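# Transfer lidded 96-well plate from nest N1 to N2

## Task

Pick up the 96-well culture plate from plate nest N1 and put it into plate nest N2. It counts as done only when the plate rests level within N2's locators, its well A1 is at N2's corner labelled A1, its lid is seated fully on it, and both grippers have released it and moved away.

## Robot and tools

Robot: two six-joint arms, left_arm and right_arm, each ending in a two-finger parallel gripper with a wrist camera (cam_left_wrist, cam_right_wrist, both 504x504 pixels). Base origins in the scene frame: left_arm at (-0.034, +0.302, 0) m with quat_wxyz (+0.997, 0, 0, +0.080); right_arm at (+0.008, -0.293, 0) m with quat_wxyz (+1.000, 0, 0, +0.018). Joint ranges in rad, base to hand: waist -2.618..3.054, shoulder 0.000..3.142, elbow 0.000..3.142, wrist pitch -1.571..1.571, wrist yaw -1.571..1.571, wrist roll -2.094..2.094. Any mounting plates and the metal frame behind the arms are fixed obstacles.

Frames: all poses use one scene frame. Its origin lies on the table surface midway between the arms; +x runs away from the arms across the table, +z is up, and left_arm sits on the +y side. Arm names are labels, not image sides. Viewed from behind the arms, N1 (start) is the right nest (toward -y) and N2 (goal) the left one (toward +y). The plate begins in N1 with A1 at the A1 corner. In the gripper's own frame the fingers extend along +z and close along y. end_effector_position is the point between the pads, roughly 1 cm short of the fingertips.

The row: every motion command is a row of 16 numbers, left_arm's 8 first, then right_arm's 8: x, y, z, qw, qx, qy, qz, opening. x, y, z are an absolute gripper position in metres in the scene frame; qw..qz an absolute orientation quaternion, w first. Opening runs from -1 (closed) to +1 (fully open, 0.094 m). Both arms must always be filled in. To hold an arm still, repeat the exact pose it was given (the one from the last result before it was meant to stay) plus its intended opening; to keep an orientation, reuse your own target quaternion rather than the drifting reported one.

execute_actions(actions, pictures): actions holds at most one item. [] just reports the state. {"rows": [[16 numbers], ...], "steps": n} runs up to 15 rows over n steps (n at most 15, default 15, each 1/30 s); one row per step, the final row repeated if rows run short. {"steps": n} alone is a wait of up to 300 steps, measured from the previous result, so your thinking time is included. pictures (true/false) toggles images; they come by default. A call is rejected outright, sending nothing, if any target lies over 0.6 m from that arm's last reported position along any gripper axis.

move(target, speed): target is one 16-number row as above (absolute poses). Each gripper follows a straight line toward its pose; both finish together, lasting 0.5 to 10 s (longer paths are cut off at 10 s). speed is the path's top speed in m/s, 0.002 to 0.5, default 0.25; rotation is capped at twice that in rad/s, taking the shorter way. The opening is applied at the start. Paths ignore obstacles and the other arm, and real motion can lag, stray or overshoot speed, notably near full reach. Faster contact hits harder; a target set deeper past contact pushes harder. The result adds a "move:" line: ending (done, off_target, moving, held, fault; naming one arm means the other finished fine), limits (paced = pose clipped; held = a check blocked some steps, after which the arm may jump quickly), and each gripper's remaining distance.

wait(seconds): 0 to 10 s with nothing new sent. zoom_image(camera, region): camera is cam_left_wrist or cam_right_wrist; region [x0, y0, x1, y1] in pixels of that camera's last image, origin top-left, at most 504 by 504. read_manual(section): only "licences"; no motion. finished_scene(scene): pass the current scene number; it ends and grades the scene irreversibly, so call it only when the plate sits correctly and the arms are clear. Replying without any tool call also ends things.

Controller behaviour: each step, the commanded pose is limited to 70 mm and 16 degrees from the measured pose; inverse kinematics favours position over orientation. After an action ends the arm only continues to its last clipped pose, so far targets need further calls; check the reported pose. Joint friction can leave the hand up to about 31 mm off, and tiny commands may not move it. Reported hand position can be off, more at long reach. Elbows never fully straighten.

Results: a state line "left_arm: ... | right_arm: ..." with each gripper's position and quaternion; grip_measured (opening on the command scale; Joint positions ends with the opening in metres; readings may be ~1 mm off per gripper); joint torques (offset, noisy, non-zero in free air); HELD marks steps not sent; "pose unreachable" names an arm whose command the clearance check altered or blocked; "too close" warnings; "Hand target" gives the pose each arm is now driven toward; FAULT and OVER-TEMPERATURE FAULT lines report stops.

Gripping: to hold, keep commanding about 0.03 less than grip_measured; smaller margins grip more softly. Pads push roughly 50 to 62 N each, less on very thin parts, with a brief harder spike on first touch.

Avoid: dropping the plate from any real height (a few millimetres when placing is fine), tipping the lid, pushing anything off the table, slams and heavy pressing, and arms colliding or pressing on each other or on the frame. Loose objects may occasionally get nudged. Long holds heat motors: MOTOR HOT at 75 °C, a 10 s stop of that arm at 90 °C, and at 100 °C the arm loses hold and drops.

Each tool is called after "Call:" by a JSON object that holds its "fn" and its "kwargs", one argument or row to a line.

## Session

Call:
{"fn": "move", "kwargs": {
  "target": [0.27, 0.20, 0.33, 0.26, 0, 0.9656, 0, 1, 0.30, -0.22, 0.33, 0.26, 0, 0.9656, 0, 1],
  "speed": 0.2
}}

Scene clock: 6.40 s of 13200.00 s.
left_arm: end_effector_position=(+0.2727, +0.1962, +0.3225) grip_measured=+1.000 end_effector_quat_wxyz=(+0.252, -0.007, +0.967, -0.016) | right_arm: end_effector_position=(+0.2962, -0.2201, +0.3319) grip_measured=+1.000 end_effector_quat_wxyz=(+0.267, -0.013, +0.964, +0.005)
Joint positions: left_arm=[-0.587  1.553  2.003 -1.539 -0.179 -0.398  0.094] | right_arm=[ 0.301  1.445  1.935 -1.541  0.156  0.269  0.094]
Joint velocities: left_arm=[ 0.007  0.002 -0.012 -0.022 -0.022 -0.022  0.   ] | right_arm=[ 0.007  0.007  0.012 -0.007 -0.066  0.007  0.   ]
Joint torques (N m, as the arm reports them, + toward a larger angle): left_arm=[-1.17 -6.92  7.86  1.04 -0.26  0.07] | right_arm=[-1.03 -2.43  6.84  1.4   0.03  0.19]
Hand target (left_arm): +0.267, +0.197, +0.332; +0.263, -0.000, +0.965, -0.016
Hand target (right_arm): +0.299, -0.220, +0.330; +0.258, -0.006, +0.966, +0.007
Off the commanded pose (left_arm): 0.009 m, 2 deg.
Off the commanded pose (right_arm): 0.004 m, 2 deg.
joint sent to its limit (left arm) — the command would take joint 4 (wrist pitch) past its lower limit, so that joint was sent only as far as its limit.
move: done

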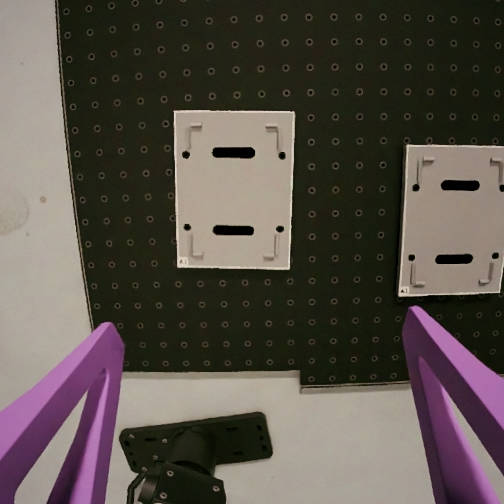

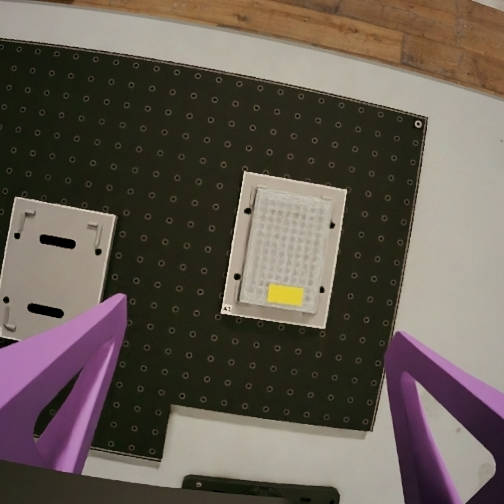

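Call:
{"fn": "zoom_image", "kwargs": {
  "camera": "cam_left_wrist",
  "region": [154, 90, 504, 310]
}}

Call:
{"fn": "zoom_image", "kwargs": {
  "camera": "cam_right_wrist",
  "region": [0, 150, 380, 350]
}}

Region (154, 90, 504, 310) of cam_left_wrist's 504x504 image, scaled by 1.440, with more detail than that image has; it fills the top 317 rows of this view, and the rest is white.

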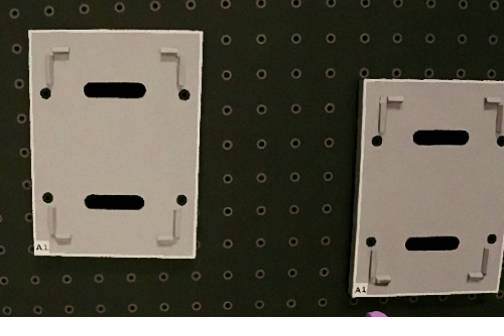

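Region (0, 150, 380, 350) of cam_right_wrist's 504x504 image, scaled by 1.326, with more detail than that image has; it fills the top 265 rows of this view, and the rest is white.

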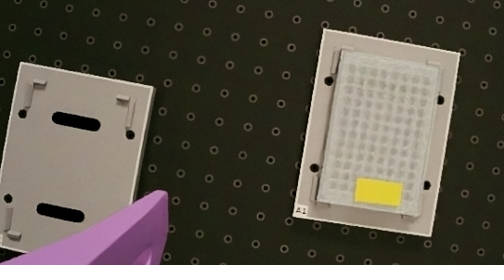

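Call:
{"fn": "move", "kwargs": {
  "target": [0.30, 0.217, 0.10, 0, 0, 1, 0, 1, 0.33, -0.265, 0.075, 0, 0, 1, 0, 1],
  "speed": 0.2
}}

Scene clock: 63.10 s of 13200.00 s.
left_arm: end_effector_position=(+0.3033, +0.2146, +0.1035) grip_measured=+1.000 end_effector_quat_wxyz=(+0.004, +0.002, +1.000, +0.003) | right_arm: end_effector_position=(+0.3258, -0.2649, +0.0790) grip_measured=+1.000 end_effector_quat_wxyz=(-0.000, -0.001, +1.000, +0.001)
Joint positions: left_arm=[-0.417  1.857  1.549 -1.255 -0.007 -0.253  0.094] | right_arm=[ 0.051  1.767  1.337 -1.141 -0.002  0.083  0.094]
Joint velocities: left_arm=[-0.022 -0.012  0.002  0.007 -0.007  0.022  0.   ] | right_arm=[ 0.007  0.007  0.022  0.022 -0.022 -0.066  0.   ]
Joint torques (N m, as the arm reports them, + toward a larger angle): left_arm=[ 0.53 -8.8   5.91  0.5   0.08  0.06] | right_arm=[-0.92 -6.97  5.53  0.59 -0.11  0.04]
Hand target (left_arm): +0.304, +0.216, +0.098; +0.000, +0.001, +1.000, -0.001
Hand target (right_arm): +0.327, -0.266, +0.075; -0.001, -0.003, +1.000, +0.005
Off the commanded pose (left_arm): 0.005 m, 1 deg.
Off the commanded pose (right_arm): 0.006 m, 0 deg.
After step 90, 51.87 s passed at rest.
move: done

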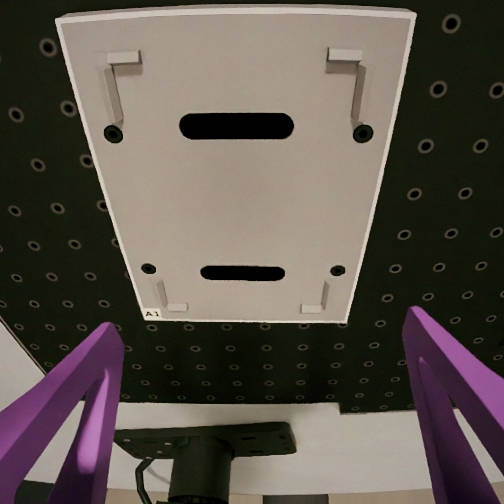

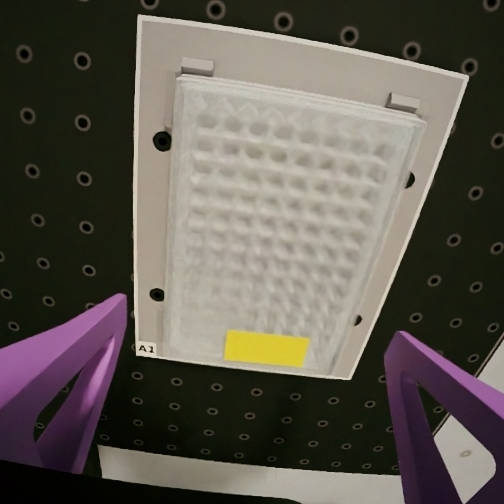

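Call:
{"fn": "move", "kwargs": {
  "target": [0.30, 0.217, 0.10, 0, 0, 1, 0, 1, 0.330, -0.269, 0.046, 0, 0.0175, 0.9998, 0, 1],
  "speed": 0.03
}}

Scene clock: 77.47 s of 13200.00 s.
left_arm: end_effector_position=(+0.3035, +0.2144, +0.1035) grip_measured=+1.000 end_effector_quat_wxyz=(+0.005, +0.002, +1.000, +0.002) | right_arm: end_effector_position=(+0.3313, -0.2643, +0.0549) grip_measured=+1.000 end_effector_quat_wxyz=(+0.009, +0.006, +1.000, +0.002)
Joint positions: left_arm=[-0.417  1.857  1.549 -1.254 -0.007 -0.252  0.094] | right_arm=[ 0.051  1.792  1.269 -1.03  -0.002  0.098  0.094]
Joint velocities: left_arm=[-0.022 -0.022  0.012  0.007  0.022  0.037  0.   ] | right_arm=[-0.027 -0.022 -0.002  0.007  0.037  0.007  0.   ]
Joint torques (N m, as the arm reports them, + toward a larger angle): left_arm=[ 0.4  -9.71  5.37  0.44  0.04  0.03] | right_arm=[-1.34 -6.4   5.13  0.65  0.01  0.22]
Hand target (left_arm): +0.300, +0.217, +0.100; +0.000, +0.000, +1.000, +0.000
Hand target (right_arm): +0.329, -0.269, +0.046; -0.000, +0.017, +1.000, +0.000
Off the commanded pose (left_arm): 0.006 m, 1 deg.
Off the commanded pose (right_arm): 0.010 m, 2 deg.
After step 90, 9.90 s passed at rest.
move: done

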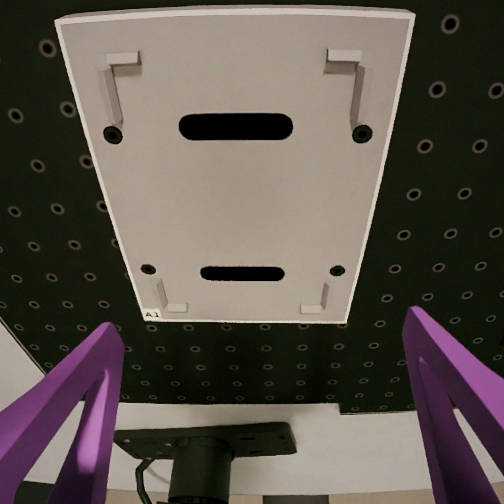

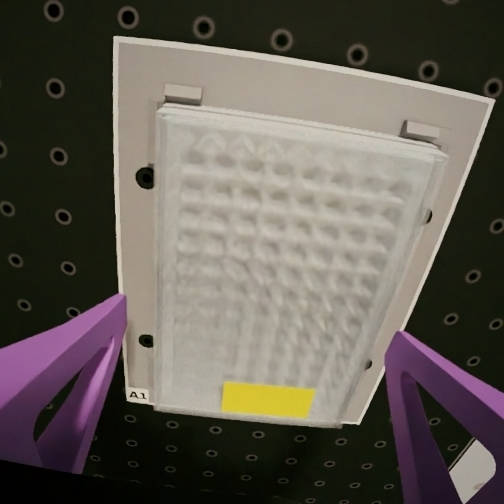

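Call:
{"fn": "move", "kwargs": {
  "target": [0.30, 0.217, 0.10, 0, 0, 1, 0, 1, 0.330, -0.271, 0.046, 0, 0.022, 0.9998, 0, 1],
  "speed": 0.01
}}

Scene clock: 90.03 s of 13200.00 s.
left_arm: end_effector_position=(+0.3035, +0.2144, +0.1035) grip_measured=+1.000 end_effector_quat_wxyz=(+0.005, +0.002, +1.000, +0.002) | right_arm: end_effector_position=(+0.3319, -0.2673, +0.0549) grip_measured=+1.000 end_effector_quat_wxyz=(+0.009, +0.012, +1.000, +0.002)
Joint positions: left_arm=[-0.417  1.857  1.549 -1.254 -0.007 -0.252  0.094] | right_arm=[ 0.041  1.792  1.269 -1.029 -0.002  0.101  0.094]
Joint velocities: left_arm=[ 0.002 -0.022  0.017 -0.022  0.022 -0.037  0.   ] | right_arm=[ 0.007  0.002 -0.002  0.022 -0.022 -0.037  0.   ]
Joint torques (N m, as the arm reports them, + toward a larger angle): left_arm=[ 0.39 -9.7   5.36  0.44  0.04  0.03] | right_arm=[-0.84 -6.28  4.97  0.62  0.01  0.21]
Hand target (left_arm): +0.300, +0.217, +0.100; -0.000, -0.000, +1.000, +0.000
Hand target (right_arm): +0.330, -0.271, +0.046; -0.000, +0.022, +1.000, +0.000
Off the commanded pose (left_arm): 0.006 m, 1 deg.
Off the commanded pose (right_arm): 0.010 m, 2 deg.
After step 90, 7.50 s passed at rest.
move: done

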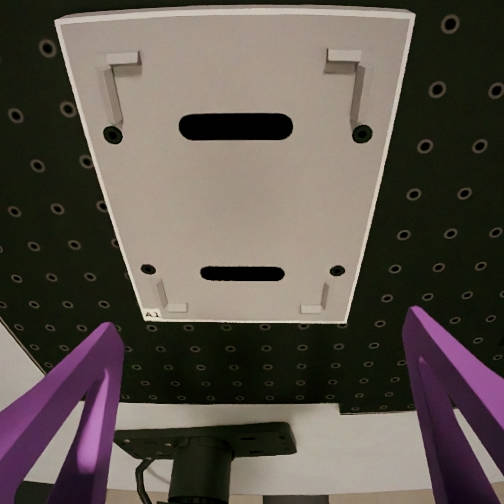

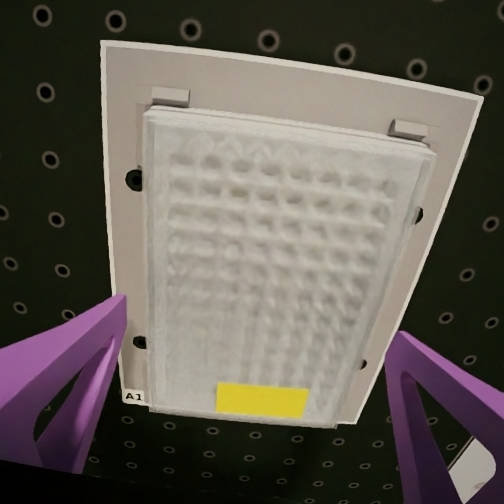

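Call:
{"fn": "move", "kwargs": {
  "target": [0.30, 0.217, 0.10, 0, 0, 1, 0, 1, 0.330, -0.2675, 0.030, -0.008, 0.0157, 0.9998, 0, 1],
  "speed": 0.015
}}

Scene clock: 101.47 s of 13200.00 s.
left_arm: end_effector_position=(+0.3035, +0.2144, +0.1035) grip_measured=+1.000 end_effector_quat_wxyz=(+0.005, +0.002, +1.000, +0.002) | right_arm: end_effector_position=(+0.3326, -0.2672, +0.0393) grip_measured=+1.000 end_effector_quat_wxyz=(+0.002, +0.012, +1.000, +0.001)
Joint positions: left_arm=[-0.417  1.857  1.549 -1.254 -0.007 -0.252  0.094] | right_arm=[ 0.041  1.827  1.248 -0.989 -0.002  0.101  0.094]
Joint velocities: left_arm=[ 0.007 -0.012  0.002 -0.081 -0.022  0.022  0.   ] | right_arm=[-0.007  0.002  0.002  0.022 -0.081  0.022  0.   ]
Joint torques (N m, as the arm reports them, + toward a larger angle): left_arm=[ 0.4  -9.7   5.37  0.44  0.04  0.03] | right_arm=[ 0.01 -6.4   4.84  0.62  0.02  0.18]
Hand target (left_arm): +0.300, +0.217, +0.100; -0.000, -0.000, +1.000, +0.000
Hand target (right_arm): +0.330, -0.268, +0.030; -0.008, +0.016, +1.000, +0.000
Off the commanded pose (left_arm): 0.006 m, 1 deg.
Off the commanded pose (right_arm): 0.010 m, 1 deg.
After step 90, 6.53 s passed at rest.
move: done

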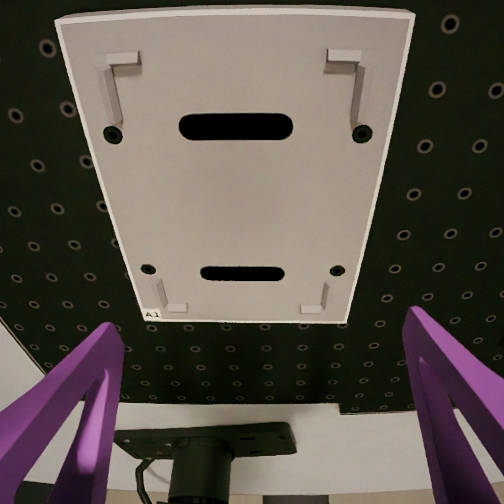

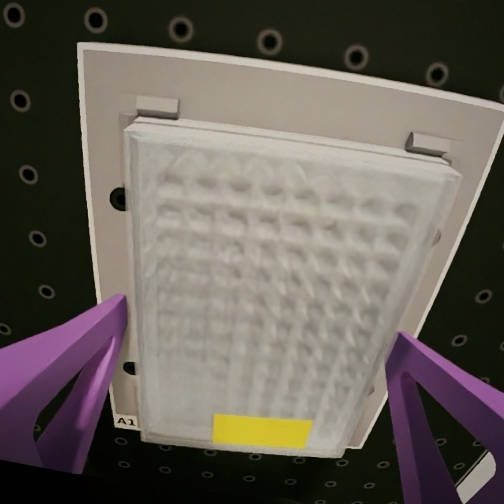

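Call:
{"fn": "move", "kwargs": {
  "target": [0.30, 0.217, 0.10, 0, 0, 1, 0, 1, 0.330, -0.2675, 0.021, -0.008, 0.0157, 0.9998, 0, 1],
  "speed": 0.01
}}

Scene clock: 106.70 s of 13200.00 s.
left_arm: end_effector_position=(+0.3035, +0.2144, +0.1035) grip_measured=+1.000 end_effector_quat_wxyz=(+0.005, +0.002, +1.000, +0.002) | right_arm: end_effector_position=(+0.3339, -0.2671, +0.0333) grip_measured=+1.000 end_effector_quat_wxyz=(+0.006, +0.012, +1.000, +0.002)
Joint positions: left_arm=[-0.417  1.857  1.549 -1.254 -0.007 -0.252  0.094] | right_arm=[ 0.041  1.832  1.229 -0.956 -0.002  0.101  0.094]
Joint velocities: left_arm=[-0.012 -0.007 -0.002 -0.081 -0.022  0.022  0.   ] | right_arm=[-0.017 -0.002  0.007  0.037 -0.007 -0.022  0.   ]
Joint torques (N m, as the arm reports them, + toward a larger angle): left_arm=[ 0.39 -9.71  5.36  0.44  0.04  0.03] | right_arm=[ 0.08 -5.64  4.49  0.6  -0.05  0.21]
Hand target (left_arm): +0.300, +0.217, +0.100; -0.000, -0.000, +1.000, +0.000
Hand target (right_arm): +0.330, -0.267, +0.021; -0.008, +0.015, +1.000, +0.000
Off the commanded pose (left_arm): 0.006 m, 1 deg.
Off the commanded pose (right_arm): 0.013 m, 2 deg.
After step 90, 0.17 s passed at rest.
move: off_target (right_arm)

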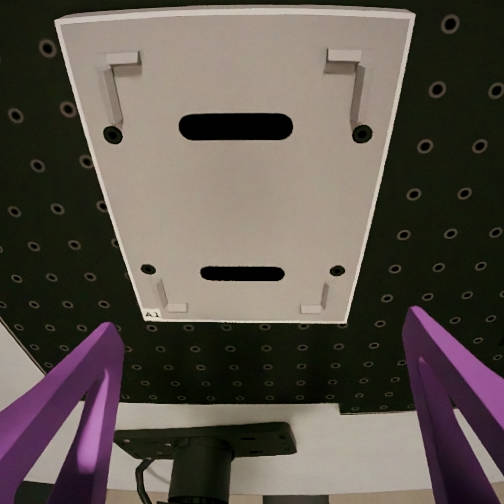

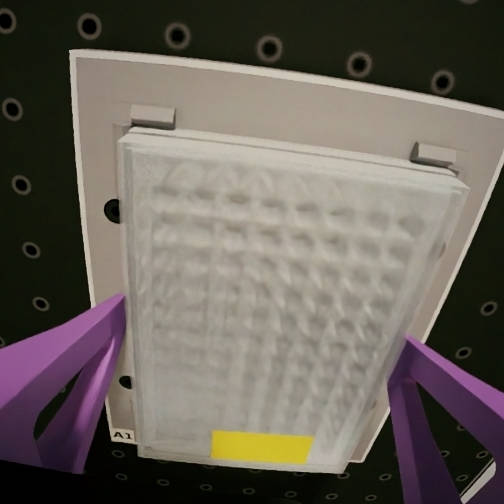

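Call:
{"fn": "move", "kwargs": {
  "target": [0.30, 0.217, 0.10, 0, 0, 1, 0, 1, 0.3339, -0.2671, 0.0335, 0.006, 0.012, 0.9999, 0.002, 0.772],
  "speed": 0.02
}}

Call:
{"fn": "move", "kwargs": {
  "target": [0.30, 0.217, 0.10, 0, 0, 1, 0, 1, 0.336, -0.2671, 0.068, 0.006, 0.012, 0.9999, 0.002, 0.772],
  "speed": 0.02
}}

Scene clock: 113.57 s of 13200.00 s.
left_arm: end_effector_position=(+0.3035, +0.2144, +0.1035) grip_measured=+1.000 end_effector_quat_wxyz=(+0.005, +0.002, +1.000, +0.002) | right_arm: end_effector_position=(+0.3340, -0.2675, +0.0333) grip_measured=+0.796 end_effector_quat_wxyz=(+0.006, +0.012, +1.000, +0.001)
Joint positions: left_arm=[-0.417  1.857  1.549 -1.254 -0.007 -0.252  0.094] | right_arm=[ 0.041  1.832  1.229 -0.956 -0.     0.101  0.084]
Joint velocities: left_arm=[ 0.012 -0.002  0.012 -0.066 -0.066  0.066  0.   ] | right_arm=[-0.022  0.007  0.022 -0.051 -0.037 -0.037  0.   ]
Joint torques (N m, as the arm reports them, + toward a larger angle): left_arm=[ 0.4  -9.71  5.37  0.44  0.04  0.03] | right_arm=[ 0.11 -7.98  5.94  0.51 -0.04  0.15]
Hand target (left_arm): +0.300, +0.217, +0.100; -0.000, -0.000, +1.000, +0.000
Hand target (right_arm): +0.334, -0.267, +0.033; +0.006, +0.012, +1.000, +0.002
Off the commanded pose (left_arm): 0.006 m, 1 deg.
Off the commanded pose (right_arm): 0.000 m, 0 deg.
After step 90, 3.17 s passed at rest.
move: done

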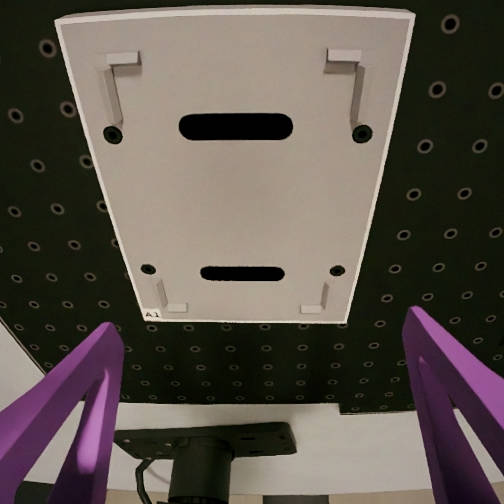

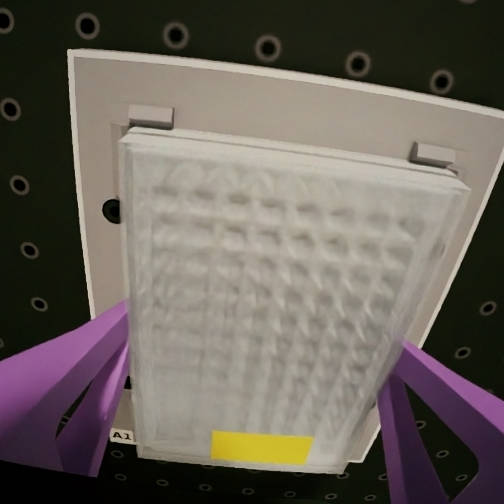

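Scene clock: 115.53 s of 13200.00 s.
left_arm: end_effector_position=(+0.3035, +0.2144, +0.1035) grip_measured=+1.000 end_effector_quat_wxyz=(+0.005, +0.002, +1.000, +0.002) | right_arm: end_effector_position=(+0.3328, -0.2676, +0.0538) grip_measured=+0.796 end_effector_quat_wxyz=(-0.010, +0.012, +1.000, -0.001)
Joint positions: left_arm=[-0.417  1.857  1.549 -1.254 -0.007 -0.252  0.094] | right_arm=[ 0.041  1.832  1.314 -1.074 -0.     0.101  0.084]
Joint velocities: left_arm=[ 0.007 -0.007  0.017  0.022 -0.037  0.007  0.   ] | right_arm=[ 0.017 -0.002 -0.017 -0.095 -0.007 -0.007 -0.001]
Joint torques (N m, as the arm reports them, + toward a larger angle): left_arm=[ 0.39 -9.71  5.36  0.44  0.04  0.03] | right_arm=[ -0.18 -10.1    7.61   0.29  -0.02   0.07]
Hand target (left_arm): +0.300, +0.217, +0.100; -0.000, -0.000, +1.000, +0.000
Hand target (right_arm): +0.336, -0.267, +0.068; +0.006, +0.012, +1.000, +0.002
Off the commanded pose (left_arm): 0.006 m, 1 deg.
Off the commanded pose (right_arm): 0.015 m, 2 deg.
move: off_target (right_arm)

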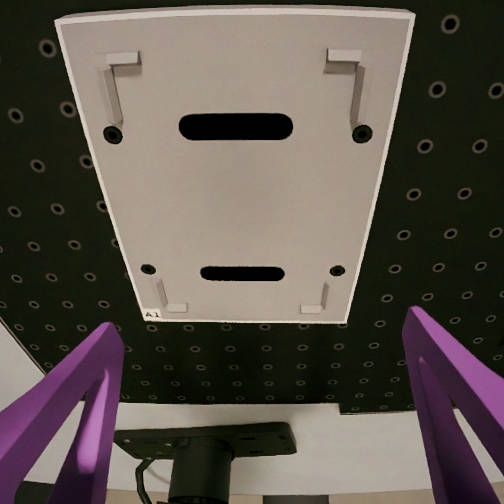

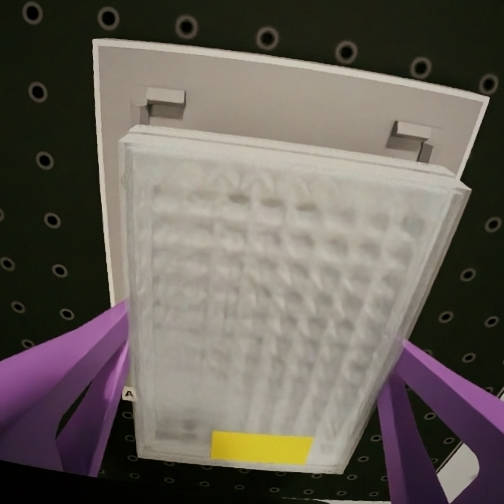

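Call:
{"fn": "move", "kwargs": {
  "target": [0.30, 0.217, 0.10, 0, 0, 1, 0, 1, 0.258, -0.009, 0.075, 0.006, 0.0175, 0.9998, 0, 0.772],
  "speed": 0.1
}}

Scene clock: 130.73 s of 13200.00 s.
left_arm: end_effector_position=(+0.3035, +0.2144, +0.1035) grip_measured=+1.000 end_effector_quat_wxyz=(+0.005, +0.002, +1.000, +0.002) | right_arm: end_effector_position=(+0.2626, -0.0099, +0.0753) grip_measured=+0.796 end_effector_quat_wxyz=(+0.011, +0.014, +1.000, +0.004)
Joint positions: left_arm=[-0.417  1.857  1.549 -1.254 -0.007 -0.252  0.094] | right_arm=[ 0.808  1.982  1.606 -1.173  0.012  0.871  0.084]
Joint velocities: left_arm=[-0.017 -0.022 -0.017 -0.037  0.051 -0.007  0.   ] | right_arm=[-0.007  0.022  0.007  0.037 -0.022  0.037  0.   ]
Joint torques (N m, as the arm reports them, + toward a larger angle): left_arm=[ 0.4  -9.7   5.37  0.44  0.04  0.03] | right_arm=[ 0.23 -8.12  7.81  0.31  0.13  0.26]
Hand target (left_arm): +0.300, +0.217, +0.100; -0.000, -0.000, +1.000, +0.000
Hand target (right_arm): +0.263, -0.009, +0.074; +0.011, +0.018, +1.000, -0.002
Off the commanded pose (left_arm): 0.006 m, 1 deg.
Off the commanded pose (right_arm): 0.005 m, 1 deg.
After step 90, 9.03 s passed at rest.
move: done

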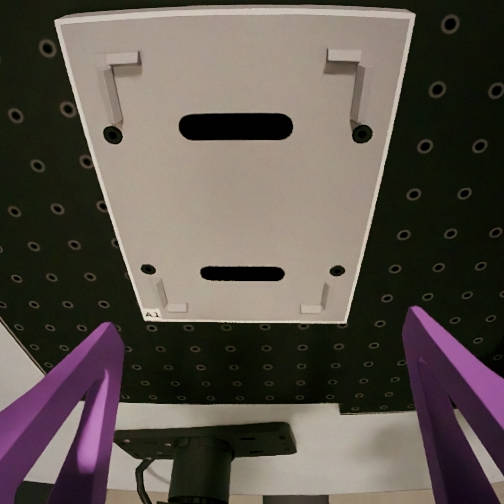

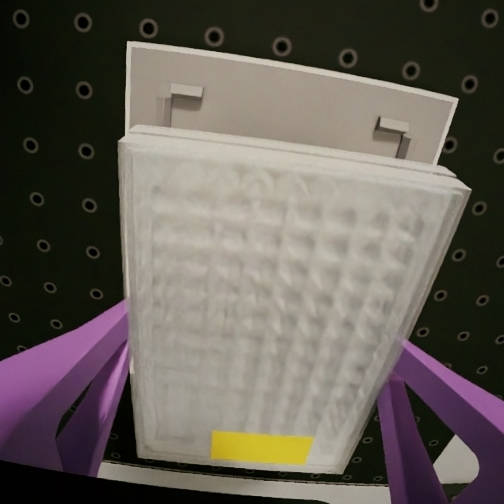

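Call:
{"fn": "move", "kwargs": {
  "target": [0.30, 0.217, 0.10, 0, 0, 1, 0, 1, 0.2568, -0.0074, 0.050, 0.004, 0.0244, 0.9997, 0, 0.772],
  "speed": 0.02
}}

Scene clock: 144.40 s of 13200.00 s.
left_arm: end_effector_position=(+0.3035, +0.2144, +0.1035) grip_measured=+1.000 end_effector_quat_wxyz=(+0.005, +0.002, +1.000, +0.002) | right_arm: end_effector_position=(+0.2620, -0.0106, +0.0618) grip_measured=+0.796 end_effector_quat_wxyz=(+0.013, +0.025, +1.000, +0.006)
Joint positions: left_arm=[-0.417  1.857  1.549 -1.254 -0.007 -0.252  0.094] | right_arm=[ 0.808  1.982  1.551 -1.114  0.012  0.894  0.084]
Joint velocities: left_arm=[ 0.007 -0.002 -0.012  0.007 -0.007  0.095  0.   ] | right_arm=[ 0.002 -0.002  0.007 -0.007 -0.066 -0.037 -0.001]
Joint torques (N m, as the arm reports them, + toward a larger angle): left_arm=[ 0.39 -9.7   5.37  0.44  0.04  0.03] | right_arm=[ 1.22 -7.66  5.17  0.62  0.    0.23]
Hand target (left_arm): +0.300, +0.217, +0.100; -0.000, -0.000, +1.000, +0.000
Hand target (right_arm): +0.256, -0.008, +0.050; +0.004, +0.024, +1.000, -0.000
Off the commanded pose (left_arm): 0.006 m, 1 deg.
Off the commanded pose (right_arm): 0.013 m, 1 deg.
After step 90, 9.13 s passed at rest.
move: off_target (right_arm)

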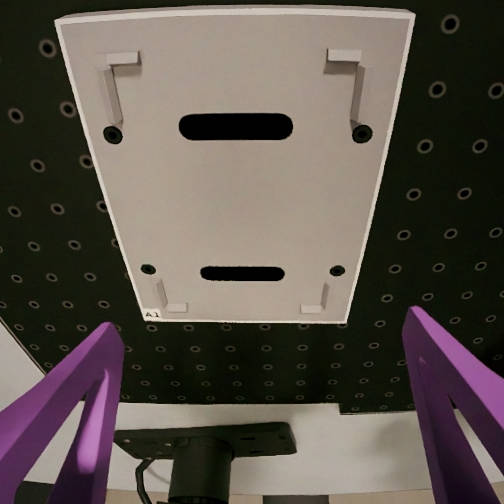

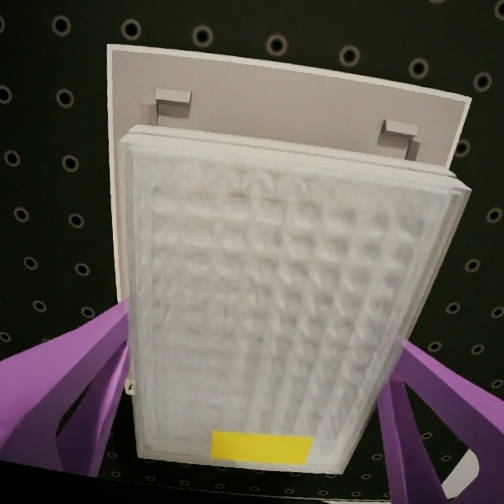

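Call:
{"fn": "execute_actions", "kwargs": {
  "actions": [
    {"rows": [[0.30, 0.217, 0.10, 0, 0, 1, 0, 1, 0.2546, -0.0054, 0.050, 0.004, 0.0244, 0.9997, 0, 0.772],[0.30, 0.217, 0.10, 0, 0, 1, 0, 1, 0.2546, -0.0054, 0.050, 0.004, 0.0244, 0.9997, 0, 0.772],[0.30, 0.217, 0.10, 0, 0, 1, 0, 1, 0.2546, -0.0054, 0.050, 0.004, 0.0244, 0.9997, 0, 0.772],[0.30, 0.217, 0.10, 0, 0, 1, 0, 1, 0.2576, -0.0081, 0.050, 0.004, 0.0244, 0.9997, 0, 0.772]], "steps": 15}
  ]
}}

Scene clock: 176.53 s of 13200.00 s.
left_arm: end_effector_position=(+0.3035, +0.2144, +0.1035) grip_measured=+1.000 end_effector_quat_wxyz=(+0.005, +0.002, +1.000, +0.002) | right_arm: end_effector_position=(+0.2600, -0.0080, +0.0618) grip_measured=+0.796 end_effector_quat_wxyz=(+0.014, +0.024, +1.000, +0.007)
Joint positions: left_arm=[-0.417  1.857  1.549 -1.254 -0.007 -0.252  0.094] | right_arm=[ 0.816  1.982  1.551 -1.111  0.012  0.899  0.084]
Joint velocities: left_arm=[-0.012 -0.002 -0.012 -0.022  0.022 -0.051  0.   ] | right_arm=[ 0.002 -0.007  0.017 -0.007 -0.007  0.051 -0.001]
Joint torques (N m, as the arm reports them, + toward a larger angle): left_arm=[ 0.4  -9.72  5.37  0.44  0.04  0.03] | right_arm=[ 0.07 -7.42  5.3   0.58 -0.04  0.17]
Hand target (left_arm): +0.300, +0.217, +0.100; -0.000, -0.000, +1.000, +0.000
Hand target (right_arm): +0.257, -0.008, +0.050; +0.004, +0.024, +1.000, +0.000
Off the commanded pose (left_arm): 0.006 m, 1 deg.
Off the commanded pose (right_arm): 0.012 m, 1 deg.
Steps of this call (steps 1 to 90: nothing new was sent; then 28.63 s passed at rest; steps 91 to 105: all 15 steps of this action). Readings (end_effector_position):
91: left_arm (+0.3035, +0.2144, +0.1035) | right_arm (+0.2621, -0.0098, +0.0618)
92: left_arm (+0.3035, +0.2144, +0.1035) | right_arm (+0.2615, -0.0093, +0.0618)
94: left_arm (+0.3035, +0.2144, +0.1035) | right_arm (+0.2602, -0.0081, +0.0618)
98: left_arm (+0.3035, +0.2144, +0.1035) | right_arm (+0.2600, -0.0080, +0.0618)
105: the state above

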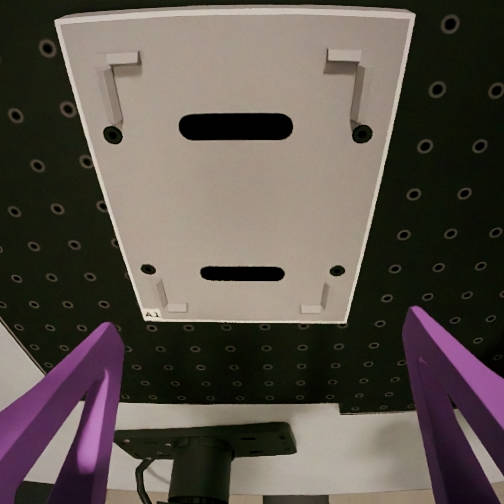

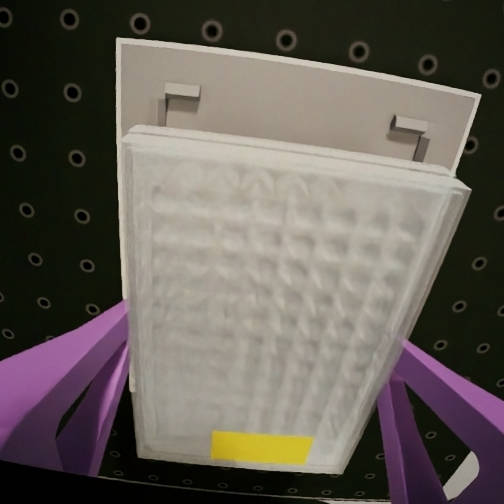

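Call:
{"fn": "execute_actions", "kwargs": {
  "actions": [
    {"rows": [[0.30, 0.217, 0.10, 0, 0, 1, 0, 1, 0.2663, -0.0160, 0.050, 0.004, 0.0244, 0.9997, 0, 0.772],[0.30, 0.217, 0.10, 0, 0, 1, 0, 1, 0.2663, -0.0160, 0.050, 0.004, 0.0244, 0.9997, 0, 0.772],[0.30, 0.217, 0.10, 0, 0, 1, 0, 1, 0.2603, -0.0105, 0.050, 0.004, 0.0244, 0.9997, 0, 0.772]], "steps": 15}
  ]
}}

Scene clock: 187.27 s of 13200.00 s.
left_arm: end_effector_position=(+0.3035, +0.2144, +0.1035) grip_measured=+1.000 end_effector_quat_wxyz=(+0.005, +0.002, +1.000, +0.002) | right_arm: end_effector_position=(+0.2624, -0.0101, +0.0618) grip_measured=+0.796 end_effector_quat_wxyz=(+0.013, +0.025, +1.000, +0.008)
Joint positions: left_arm=[-0.417  1.857  1.549 -1.254 -0.007 -0.252  0.094] | right_arm=[ 0.807  1.982  1.551 -1.111  0.01   0.893  0.084]
Joint velocities: left_arm=[-0.017  0.012 -0.007  0.022 -0.007 -0.022  0.   ] | right_arm=[-0.012 -0.002  0.007 -0.007 -0.037 -0.037 -0.001]
Joint torques (N m, as the arm reports them, + toward a larger angle): left_arm=[ 0.41 -9.71  5.37  0.44  0.04  0.03] | right_arm=[ 0.23 -7.87  5.15  0.64  0.05  0.11]
Hand target (left_arm): +0.300, +0.217, +0.100; -0.000, -0.000, +1.000, +0.000
Hand target (right_arm): +0.260, -0.011, +0.050; +0.004, +0.024, +1.000, +0.000
Off the commanded pose (left_arm): 0.006 m, 1 deg.
Off the commanded pose (right_arm): 0.012 m, 1 deg.
Steps of this call (steps 1 to 90: nothing new was sent; then 7.23 s passed at rest; steps 91 to 105: all 15 steps of this action). Readings (end_effector_position):
91: left_arm (+0.3035, +0.2144, +0.1035) | right_arm (+0.2604, -0.0083, +0.0618)
92: left_arm (+0.3035, +0.2144, +0.1035) | right_arm (+0.2612, -0.0091, +0.0618)
94: left_arm (+0.3035, +0.2144, +0.1035) | right_arm (+0.2625, -0.0102, +0.0618)
98: left_arm (+0.3035, +0.2144, +0.1035) | right_arm (+0.2624, -0.0101, +0.0618)
105: the state above

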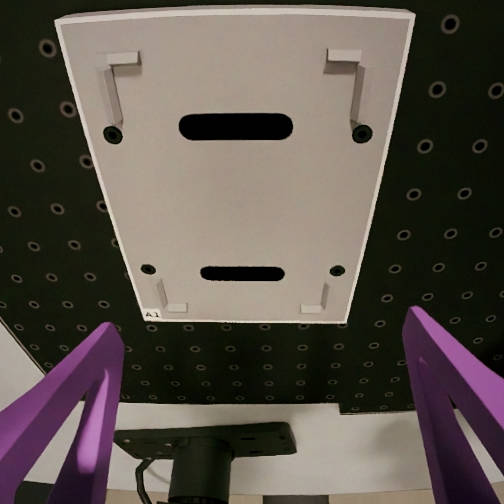

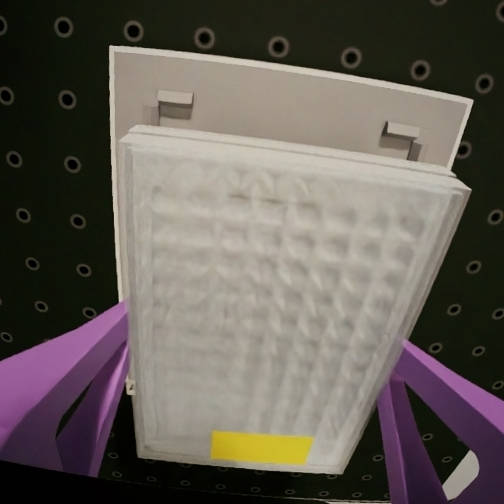

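Call:
{"fn": "execute_actions", "kwargs": {
  "actions": [
    {"rows": [[0.30, 0.217, 0.10, 0, 0, 1, 0, 1, 0.2546, -0.0054, 0.050, 0.004, 0.0244, 0.9997, 0, 0.772],[0.30, 0.217, 0.10, 0, 0, 1, 0, 1, 0.2603, -0.0104, 0.050, 0.004, 0.0244, 0.9997, 0, 0.772]], "steps": 12}
  ]
}}

Scene clock: 194.23 s of 13200.00 s.
left_arm: end_effector_position=(+0.3035, +0.2144, +0.1035) grip_measured=+1.000 end_effector_quat_wxyz=(+0.005, +0.002, +1.000, +0.002) | right_arm: end_effector_position=(+0.2619, -0.0095, +0.0618) grip_measured=+0.796 end_effector_quat_wxyz=(+0.013, +0.025, +1.000, +0.008)
Joint positions: left_arm=[-0.417  1.857  1.549 -1.254 -0.007 -0.252  0.094] | right_arm=[ 0.809  1.982  1.551 -1.111  0.01   0.895  0.084]
Joint velocities: left_arm=[ 0.012 -0.012  0.007 -0.007 -0.007 -0.037  0.   ] | right_arm=[-0.002 -0.027  0.012 -0.022  0.037 -0.007 -0.001]
Joint torques (N m, as the arm reports them, + toward a larger angle): left_arm=[ 0.41 -9.71  5.37  0.44  0.04  0.03] | right_arm=[-0.18 -7.78  5.07  0.65  0.    0.11]
Hand target (left_arm): +0.300, +0.217, +0.100; -0.000, -0.000, +1.000, +0.000
Hand target (right_arm): +0.260, -0.011, +0.050; +0.004, +0.024, +1.000, +0.000
Off the commanded pose (left_arm): 0.006 m, 1 deg.
Off the commanded pose (right_arm): 0.012 m, 1 deg.
Steps of this call (steps 1 to 90: nothing new was sent; then 3.57 s passed at rest; steps 91 to 102: all 12 steps of this action). Readings (end_effector_position):
91: left_arm (+0.3035, +0.2144, +0.1035) | right_arm (+0.2621, -0.0098, +0.0618)
92: left_arm (+0.3035, +0.2144, +0.1035) | right_arm (+0.2620, -0.0097, +0.0618)
94: left_arm (+0.3035, +0.2144, +0.1035) | right_arm (+0.2619, -0.0095, +0.0618)
98: left_arm (+0.3035, +0.2144, +0.1035) | right_arm (+0.2619, -0.0095, +0.0618)
102: the state above

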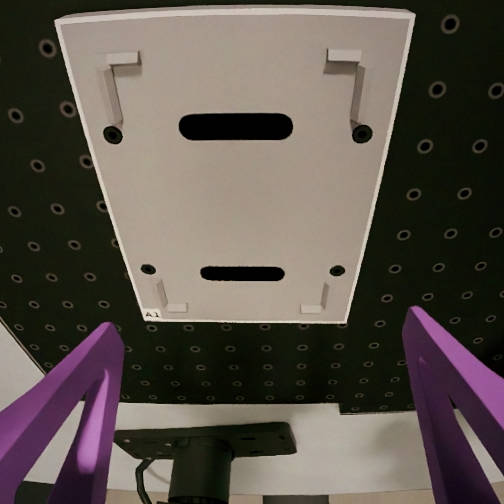

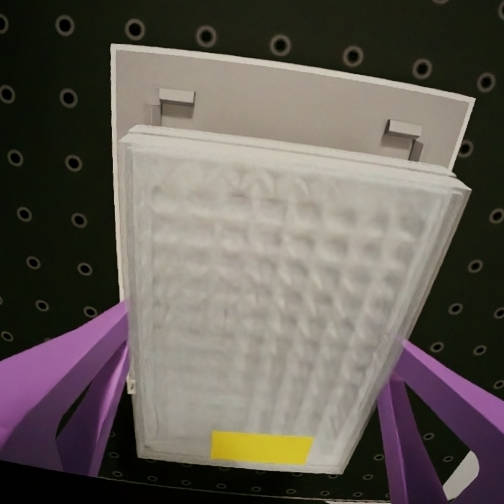

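Call:
{"fn": "move", "kwargs": {
  "target": [0.30, 0.217, 0.10, 0, 0, 1, 0, 1, 0.2603, -0.0104, 0.036, -0.002, 0.0244, 0.9997, -0.007, 0.772],
  "speed": 0.012
}}

Scene clock: 203.07 s of 13200.00 s.
left_arm: end_effector_position=(+0.3035, +0.2144, +0.1035) grip_measured=+1.000 end_effector_quat_wxyz=(+0.005, +0.002, +1.000, +0.002) | right_arm: end_effector_position=(+0.2619, -0.0096, +0.0450) grip_measured=+0.796 end_effector_quat_wxyz=(+0.004, +0.025, +1.000, -0.002)
Joint positions: left_arm=[-0.417  1.857  1.549 -1.254 -0.007 -0.252  0.094] | right_arm=[ 0.809  2.021  1.539 -1.087  0.01   0.895  0.084]
Joint velocities: left_arm=[-0.017  0.002 -0.017 -0.007  0.022 -0.051  0.   ] | right_arm=[ 0.012 -0.012  0.002  0.051 -0.066 -0.022  0.   ]
Joint torques (N m, as the arm reports them, + toward a larger angle): left_arm=[ 0.41 -9.7   5.38  0.44  0.04  0.03] | right_arm=[ 0.1  -8.5   5.08  0.57  0.    0.1 ]
Hand target (left_arm): +0.300, +0.217, +0.100; -0.000, -0.000, +1.000, +0.000
Hand target (right_arm): +0.260, -0.011, +0.036; -0.002, +0.024, +1.000, -0.007
Off the commanded pose (left_arm): 0.006 m, 1 deg.
Off the commanded pose (right_arm): 0.009 m, 1 deg.
After step 90, 3.47 s passed at rest.
move: done

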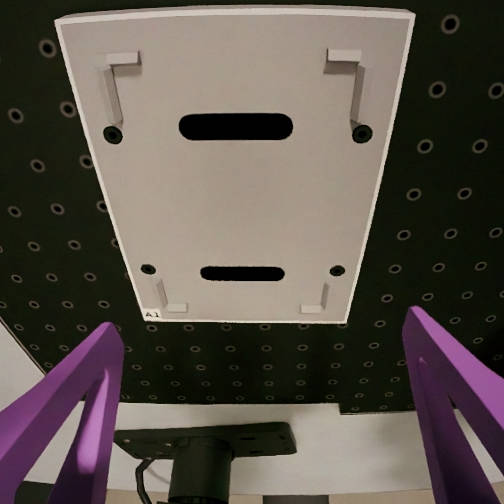

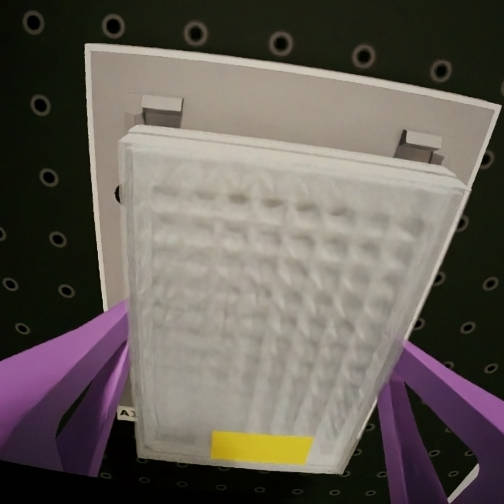

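Call:
{"fn": "move", "kwargs": {
  "target": [0.30, 0.217, 0.10, 0, 0, 1, 0, 1, 0.2606, -0.0103, 0.026, -0.002, 0.0244, 0.9997, -0.007, 0.772],
  "speed": 0.008
}}

Scene clock: 219.83 s of 13200.00 s.
left_arm: end_effector_position=(+0.3035, +0.2144, +0.1035) grip_measured=+1.000 end_effector_quat_wxyz=(+0.005, +0.002, +1.000, +0.002) | right_arm: end_effector_position=(+0.2624, -0.0090, +0.0350) grip_measured=+0.796 end_effector_quat_wxyz=(+0.005, +0.025, +1.000, -0.002)
Joint positions: left_arm=[-0.417  1.857  1.549 -1.254 -0.007 -0.252  0.094] | right_arm=[ 0.809  2.033  1.517 -1.051  0.01   0.895  0.084]
Joint velocities: left_arm=[-0.012 -0.002 -0.017  0.051  0.007  0.022  0.   ] | right_arm=[ 0.002 -0.002  0.002  0.022 -0.051  0.051 -0.001]
Joint torques (N m, as the arm reports them, + toward a larger angle): left_arm=[ 0.4  -9.7   5.37  0.44  0.04  0.03] | right_arm=[-0.11 -8.56  4.89  0.57  0.06  0.14]
Hand target (left_arm): +0.300, +0.217, +0.100; -0.000, -0.000, +1.000, +0.000
Hand target (right_arm): +0.260, -0.010, +0.026; -0.002, +0.024, +1.000, -0.007
Off the commanded pose (left_arm): 0.006 m, 1 deg.
Off the commanded pose (right_arm): 0.009 m, 1 deg.
After step 90, 11.03 s passed at rest.
move: done

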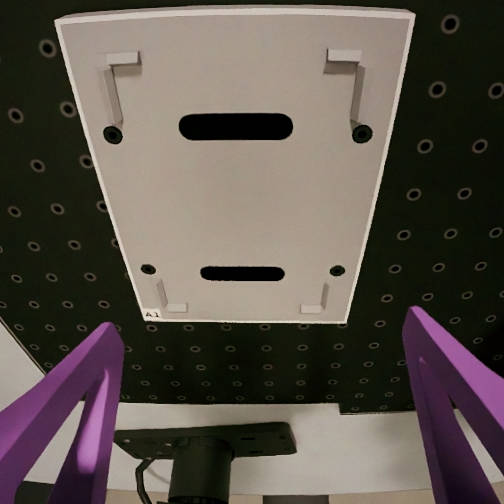

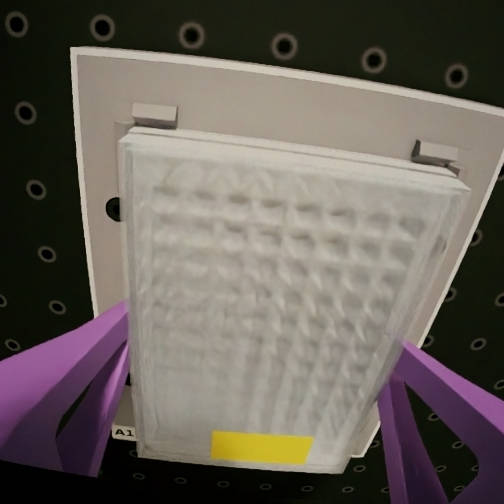

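Call:
{"fn": "move", "kwargs": {
  "target": [0.30, 0.217, 0.10, 0, 0, 1, 0, 1, 0.2620, -0.0093, 0.032, 0.003, 0.0244, 0.9997, -0.003, 1],
  "speed": 0.01
}}

Call:
{"fn": "move", "kwargs": {
  "target": [0.30, 0.217, 0.10, 0, 0, 1, 0, 1, 0.264, -0.008, 0.085, 0.003, 0.0244, 0.9997, -0.003, 1],
  "speed": 0.04
}}

Scene clock: 227.23 s of 13200.00 s.
left_arm: end_effector_position=(+0.3035, +0.2144, +0.1035) grip_measured=+1.000 end_effector_quat_wxyz=(+0.005, +0.002, +1.000, +0.002) | right_arm: end_effector_position=(+0.2624, -0.0090, +0.0350) grip_measured=+1.000 end_effector_quat_wxyz=(+0.005, +0.025, +1.000, -0.002)
Joint positions: left_arm=[-0.417  1.857  1.549 -1.254 -0.007 -0.252  0.094] | right_arm=[ 0.809  2.033  1.517 -1.051  0.01   0.895  0.094]
Joint velocities: left_arm=[ 0.012  0.002  0.007 -0.051  0.022  0.037  0.   ] | right_arm=[ 0.012 -0.007  0.022 -0.051 -0.022 -0.037  0.   ]
Joint torques (N m, as the arm reports them, + toward a larger angle): left_arm=[ 0.4  -9.72  5.37  0.44  0.04  0.03] | right_arm=[-0.14 -9.38  5.6   0.5   0.06  0.09]
Hand target (left_arm): +0.300, +0.217, +0.100; -0.000, -0.000, +1.000, +0.000
Hand target (right_arm): +0.262, -0.009, +0.032; +0.003, +0.024, +1.000, -0.003
Off the commanded pose (left_arm): 0.006 m, 1 deg.
Off the commanded pose (right_arm): 0.003 m, 0 deg.
After step 90, 3.60 s passed at rest.
move: done

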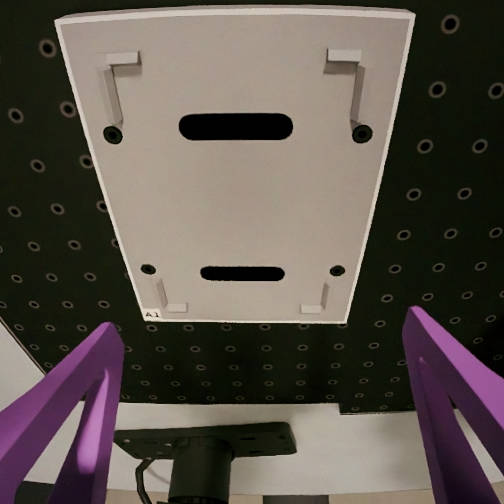

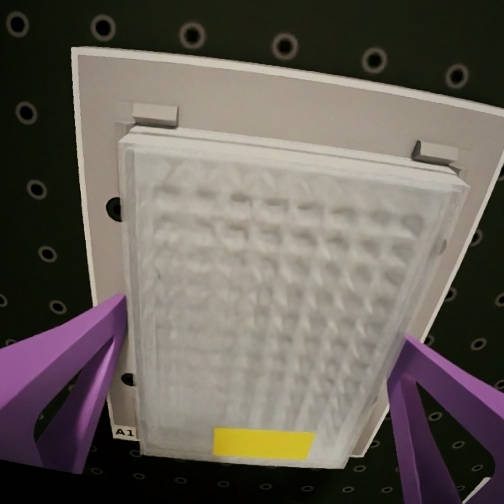

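Scene clock: 228.90 s of 13200.00 s.
left_arm: end_effector_position=(+0.3035, +0.2144, +0.1035) grip_measured=+1.000 end_effector_quat_wxyz=(+0.005, +0.002, +1.000, +0.002) | right_arm: end_effector_position=(+0.2624, -0.0090, +0.0716) grip_measured=+1.000 end_effector_quat_wxyz=(-0.005, +0.025, +1.000, -0.014)
Joint positions: left_arm=[-0.417  1.857  1.549 -1.254 -0.007 -0.252  0.094] | right_arm=[ 0.809  2.033  1.665 -1.23   0.01   0.895  0.094]
Joint velocities: left_arm=[ 0.007 -0.007 -0.007 -0.037  0.007  0.037  0.   ] | right_arm=[-0.002 -0.017 -0.002  0.066 -0.081  0.022  0.   ]
Joint torques (N m, as the arm reports them, + toward a larger angle): left_arm=[ 0.41 -9.72  5.37  0.44  0.04  0.03] | right_arm=[ -0.18 -11.53   7.54   0.24   0.02   0.1 ]
Hand target (left_arm): +0.300, +0.217, +0.100; -0.000, -0.000, +1.000, +0.000
Hand target (right_arm): +0.264, -0.008, +0.085; +0.003, +0.024, +1.000, -0.003
Off the commanded pose (left_arm): 0.006 m, 1 deg.
Off the commanded pose (right_arm): 0.013 m, 2 deg.
move: off_target (right_arm)

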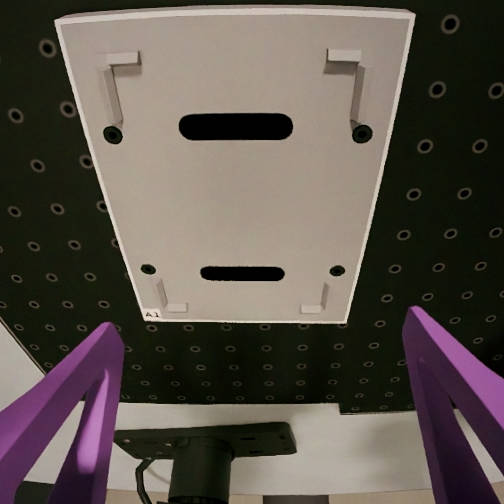

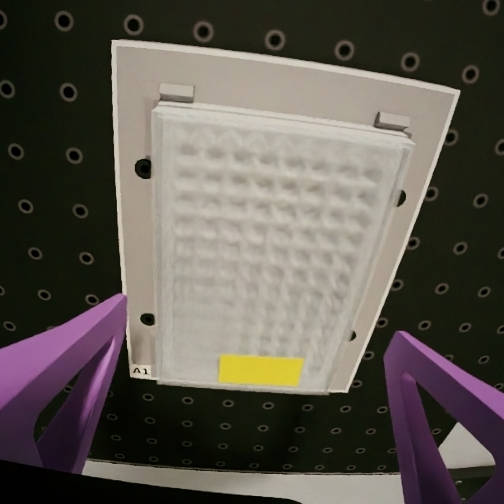

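Call:
{"fn": "move", "kwargs": {
  "target": [0.258, -0.009, 0.072, 0, 0.02, 0.9998, 0, 1, 0.24, -0.32, 0.14, 0, 0, 1, 0, 1],
  "speed": 0.15
}}

Scene clock: 238.97 s of 13200.00 s.
left_arm: end_effector_position=(+0.2542, -0.0085, +0.0736) grip_measured=+1.000 end_effector_quat_wxyz=(+0.003, +0.021, +1.000, -0.009) | right_arm: end_effector_position=(+0.2340, -0.3182, +0.1322) grip_measured=+1.000 end_effector_quat_wxyz=(-0.017, +0.002, +1.000, +0.001)
Joint positions: left_arm=[-0.98   2.162  1.869 -1.26   0.008 -0.778  0.094] | right_arm=[-0.146  1.433  1.205 -1.377  0.003 -0.106  0.094]
Joint velocities: left_arm=[ 0.002 -0.017 -0.002  0.022  0.022 -0.051  0.   ] | right_arm=[ 0.017  0.012  0.012  0.007  0.007 -0.022  0.   ]
Joint torques (N m, as the arm reports them, + toward a larger angle): left_arm=[ -0.67 -10.61   8.59   0.23   0.03  -0.06] | right_arm=[-1.05 -5.85  7.84  0.26 -0.06 -0.01]
Hand target (left_arm): +0.252, -0.011, +0.072; -0.004, +0.020, +1.000, -0.007
Hand target (right_arm): +0.235, -0.319, +0.141; -0.005, +0.000, +1.000, +0.003
Off the commanded pose (left_arm): 0.004 m, 1 deg.
Off the commanded pose (right_arm): 0.010 m, 2 deg.
After step 90, 4.33 s passed at rest.
move: done

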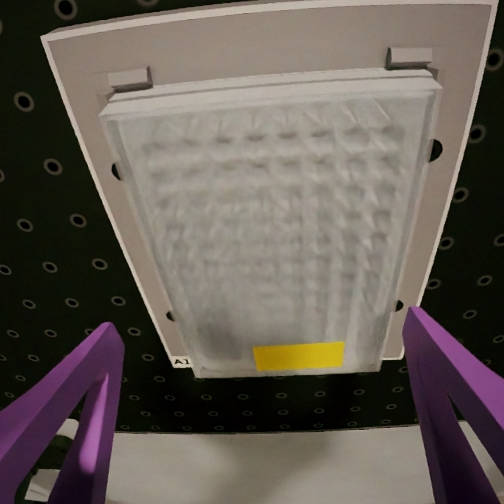

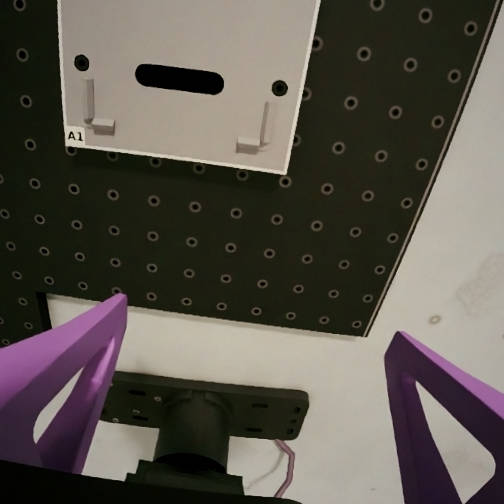

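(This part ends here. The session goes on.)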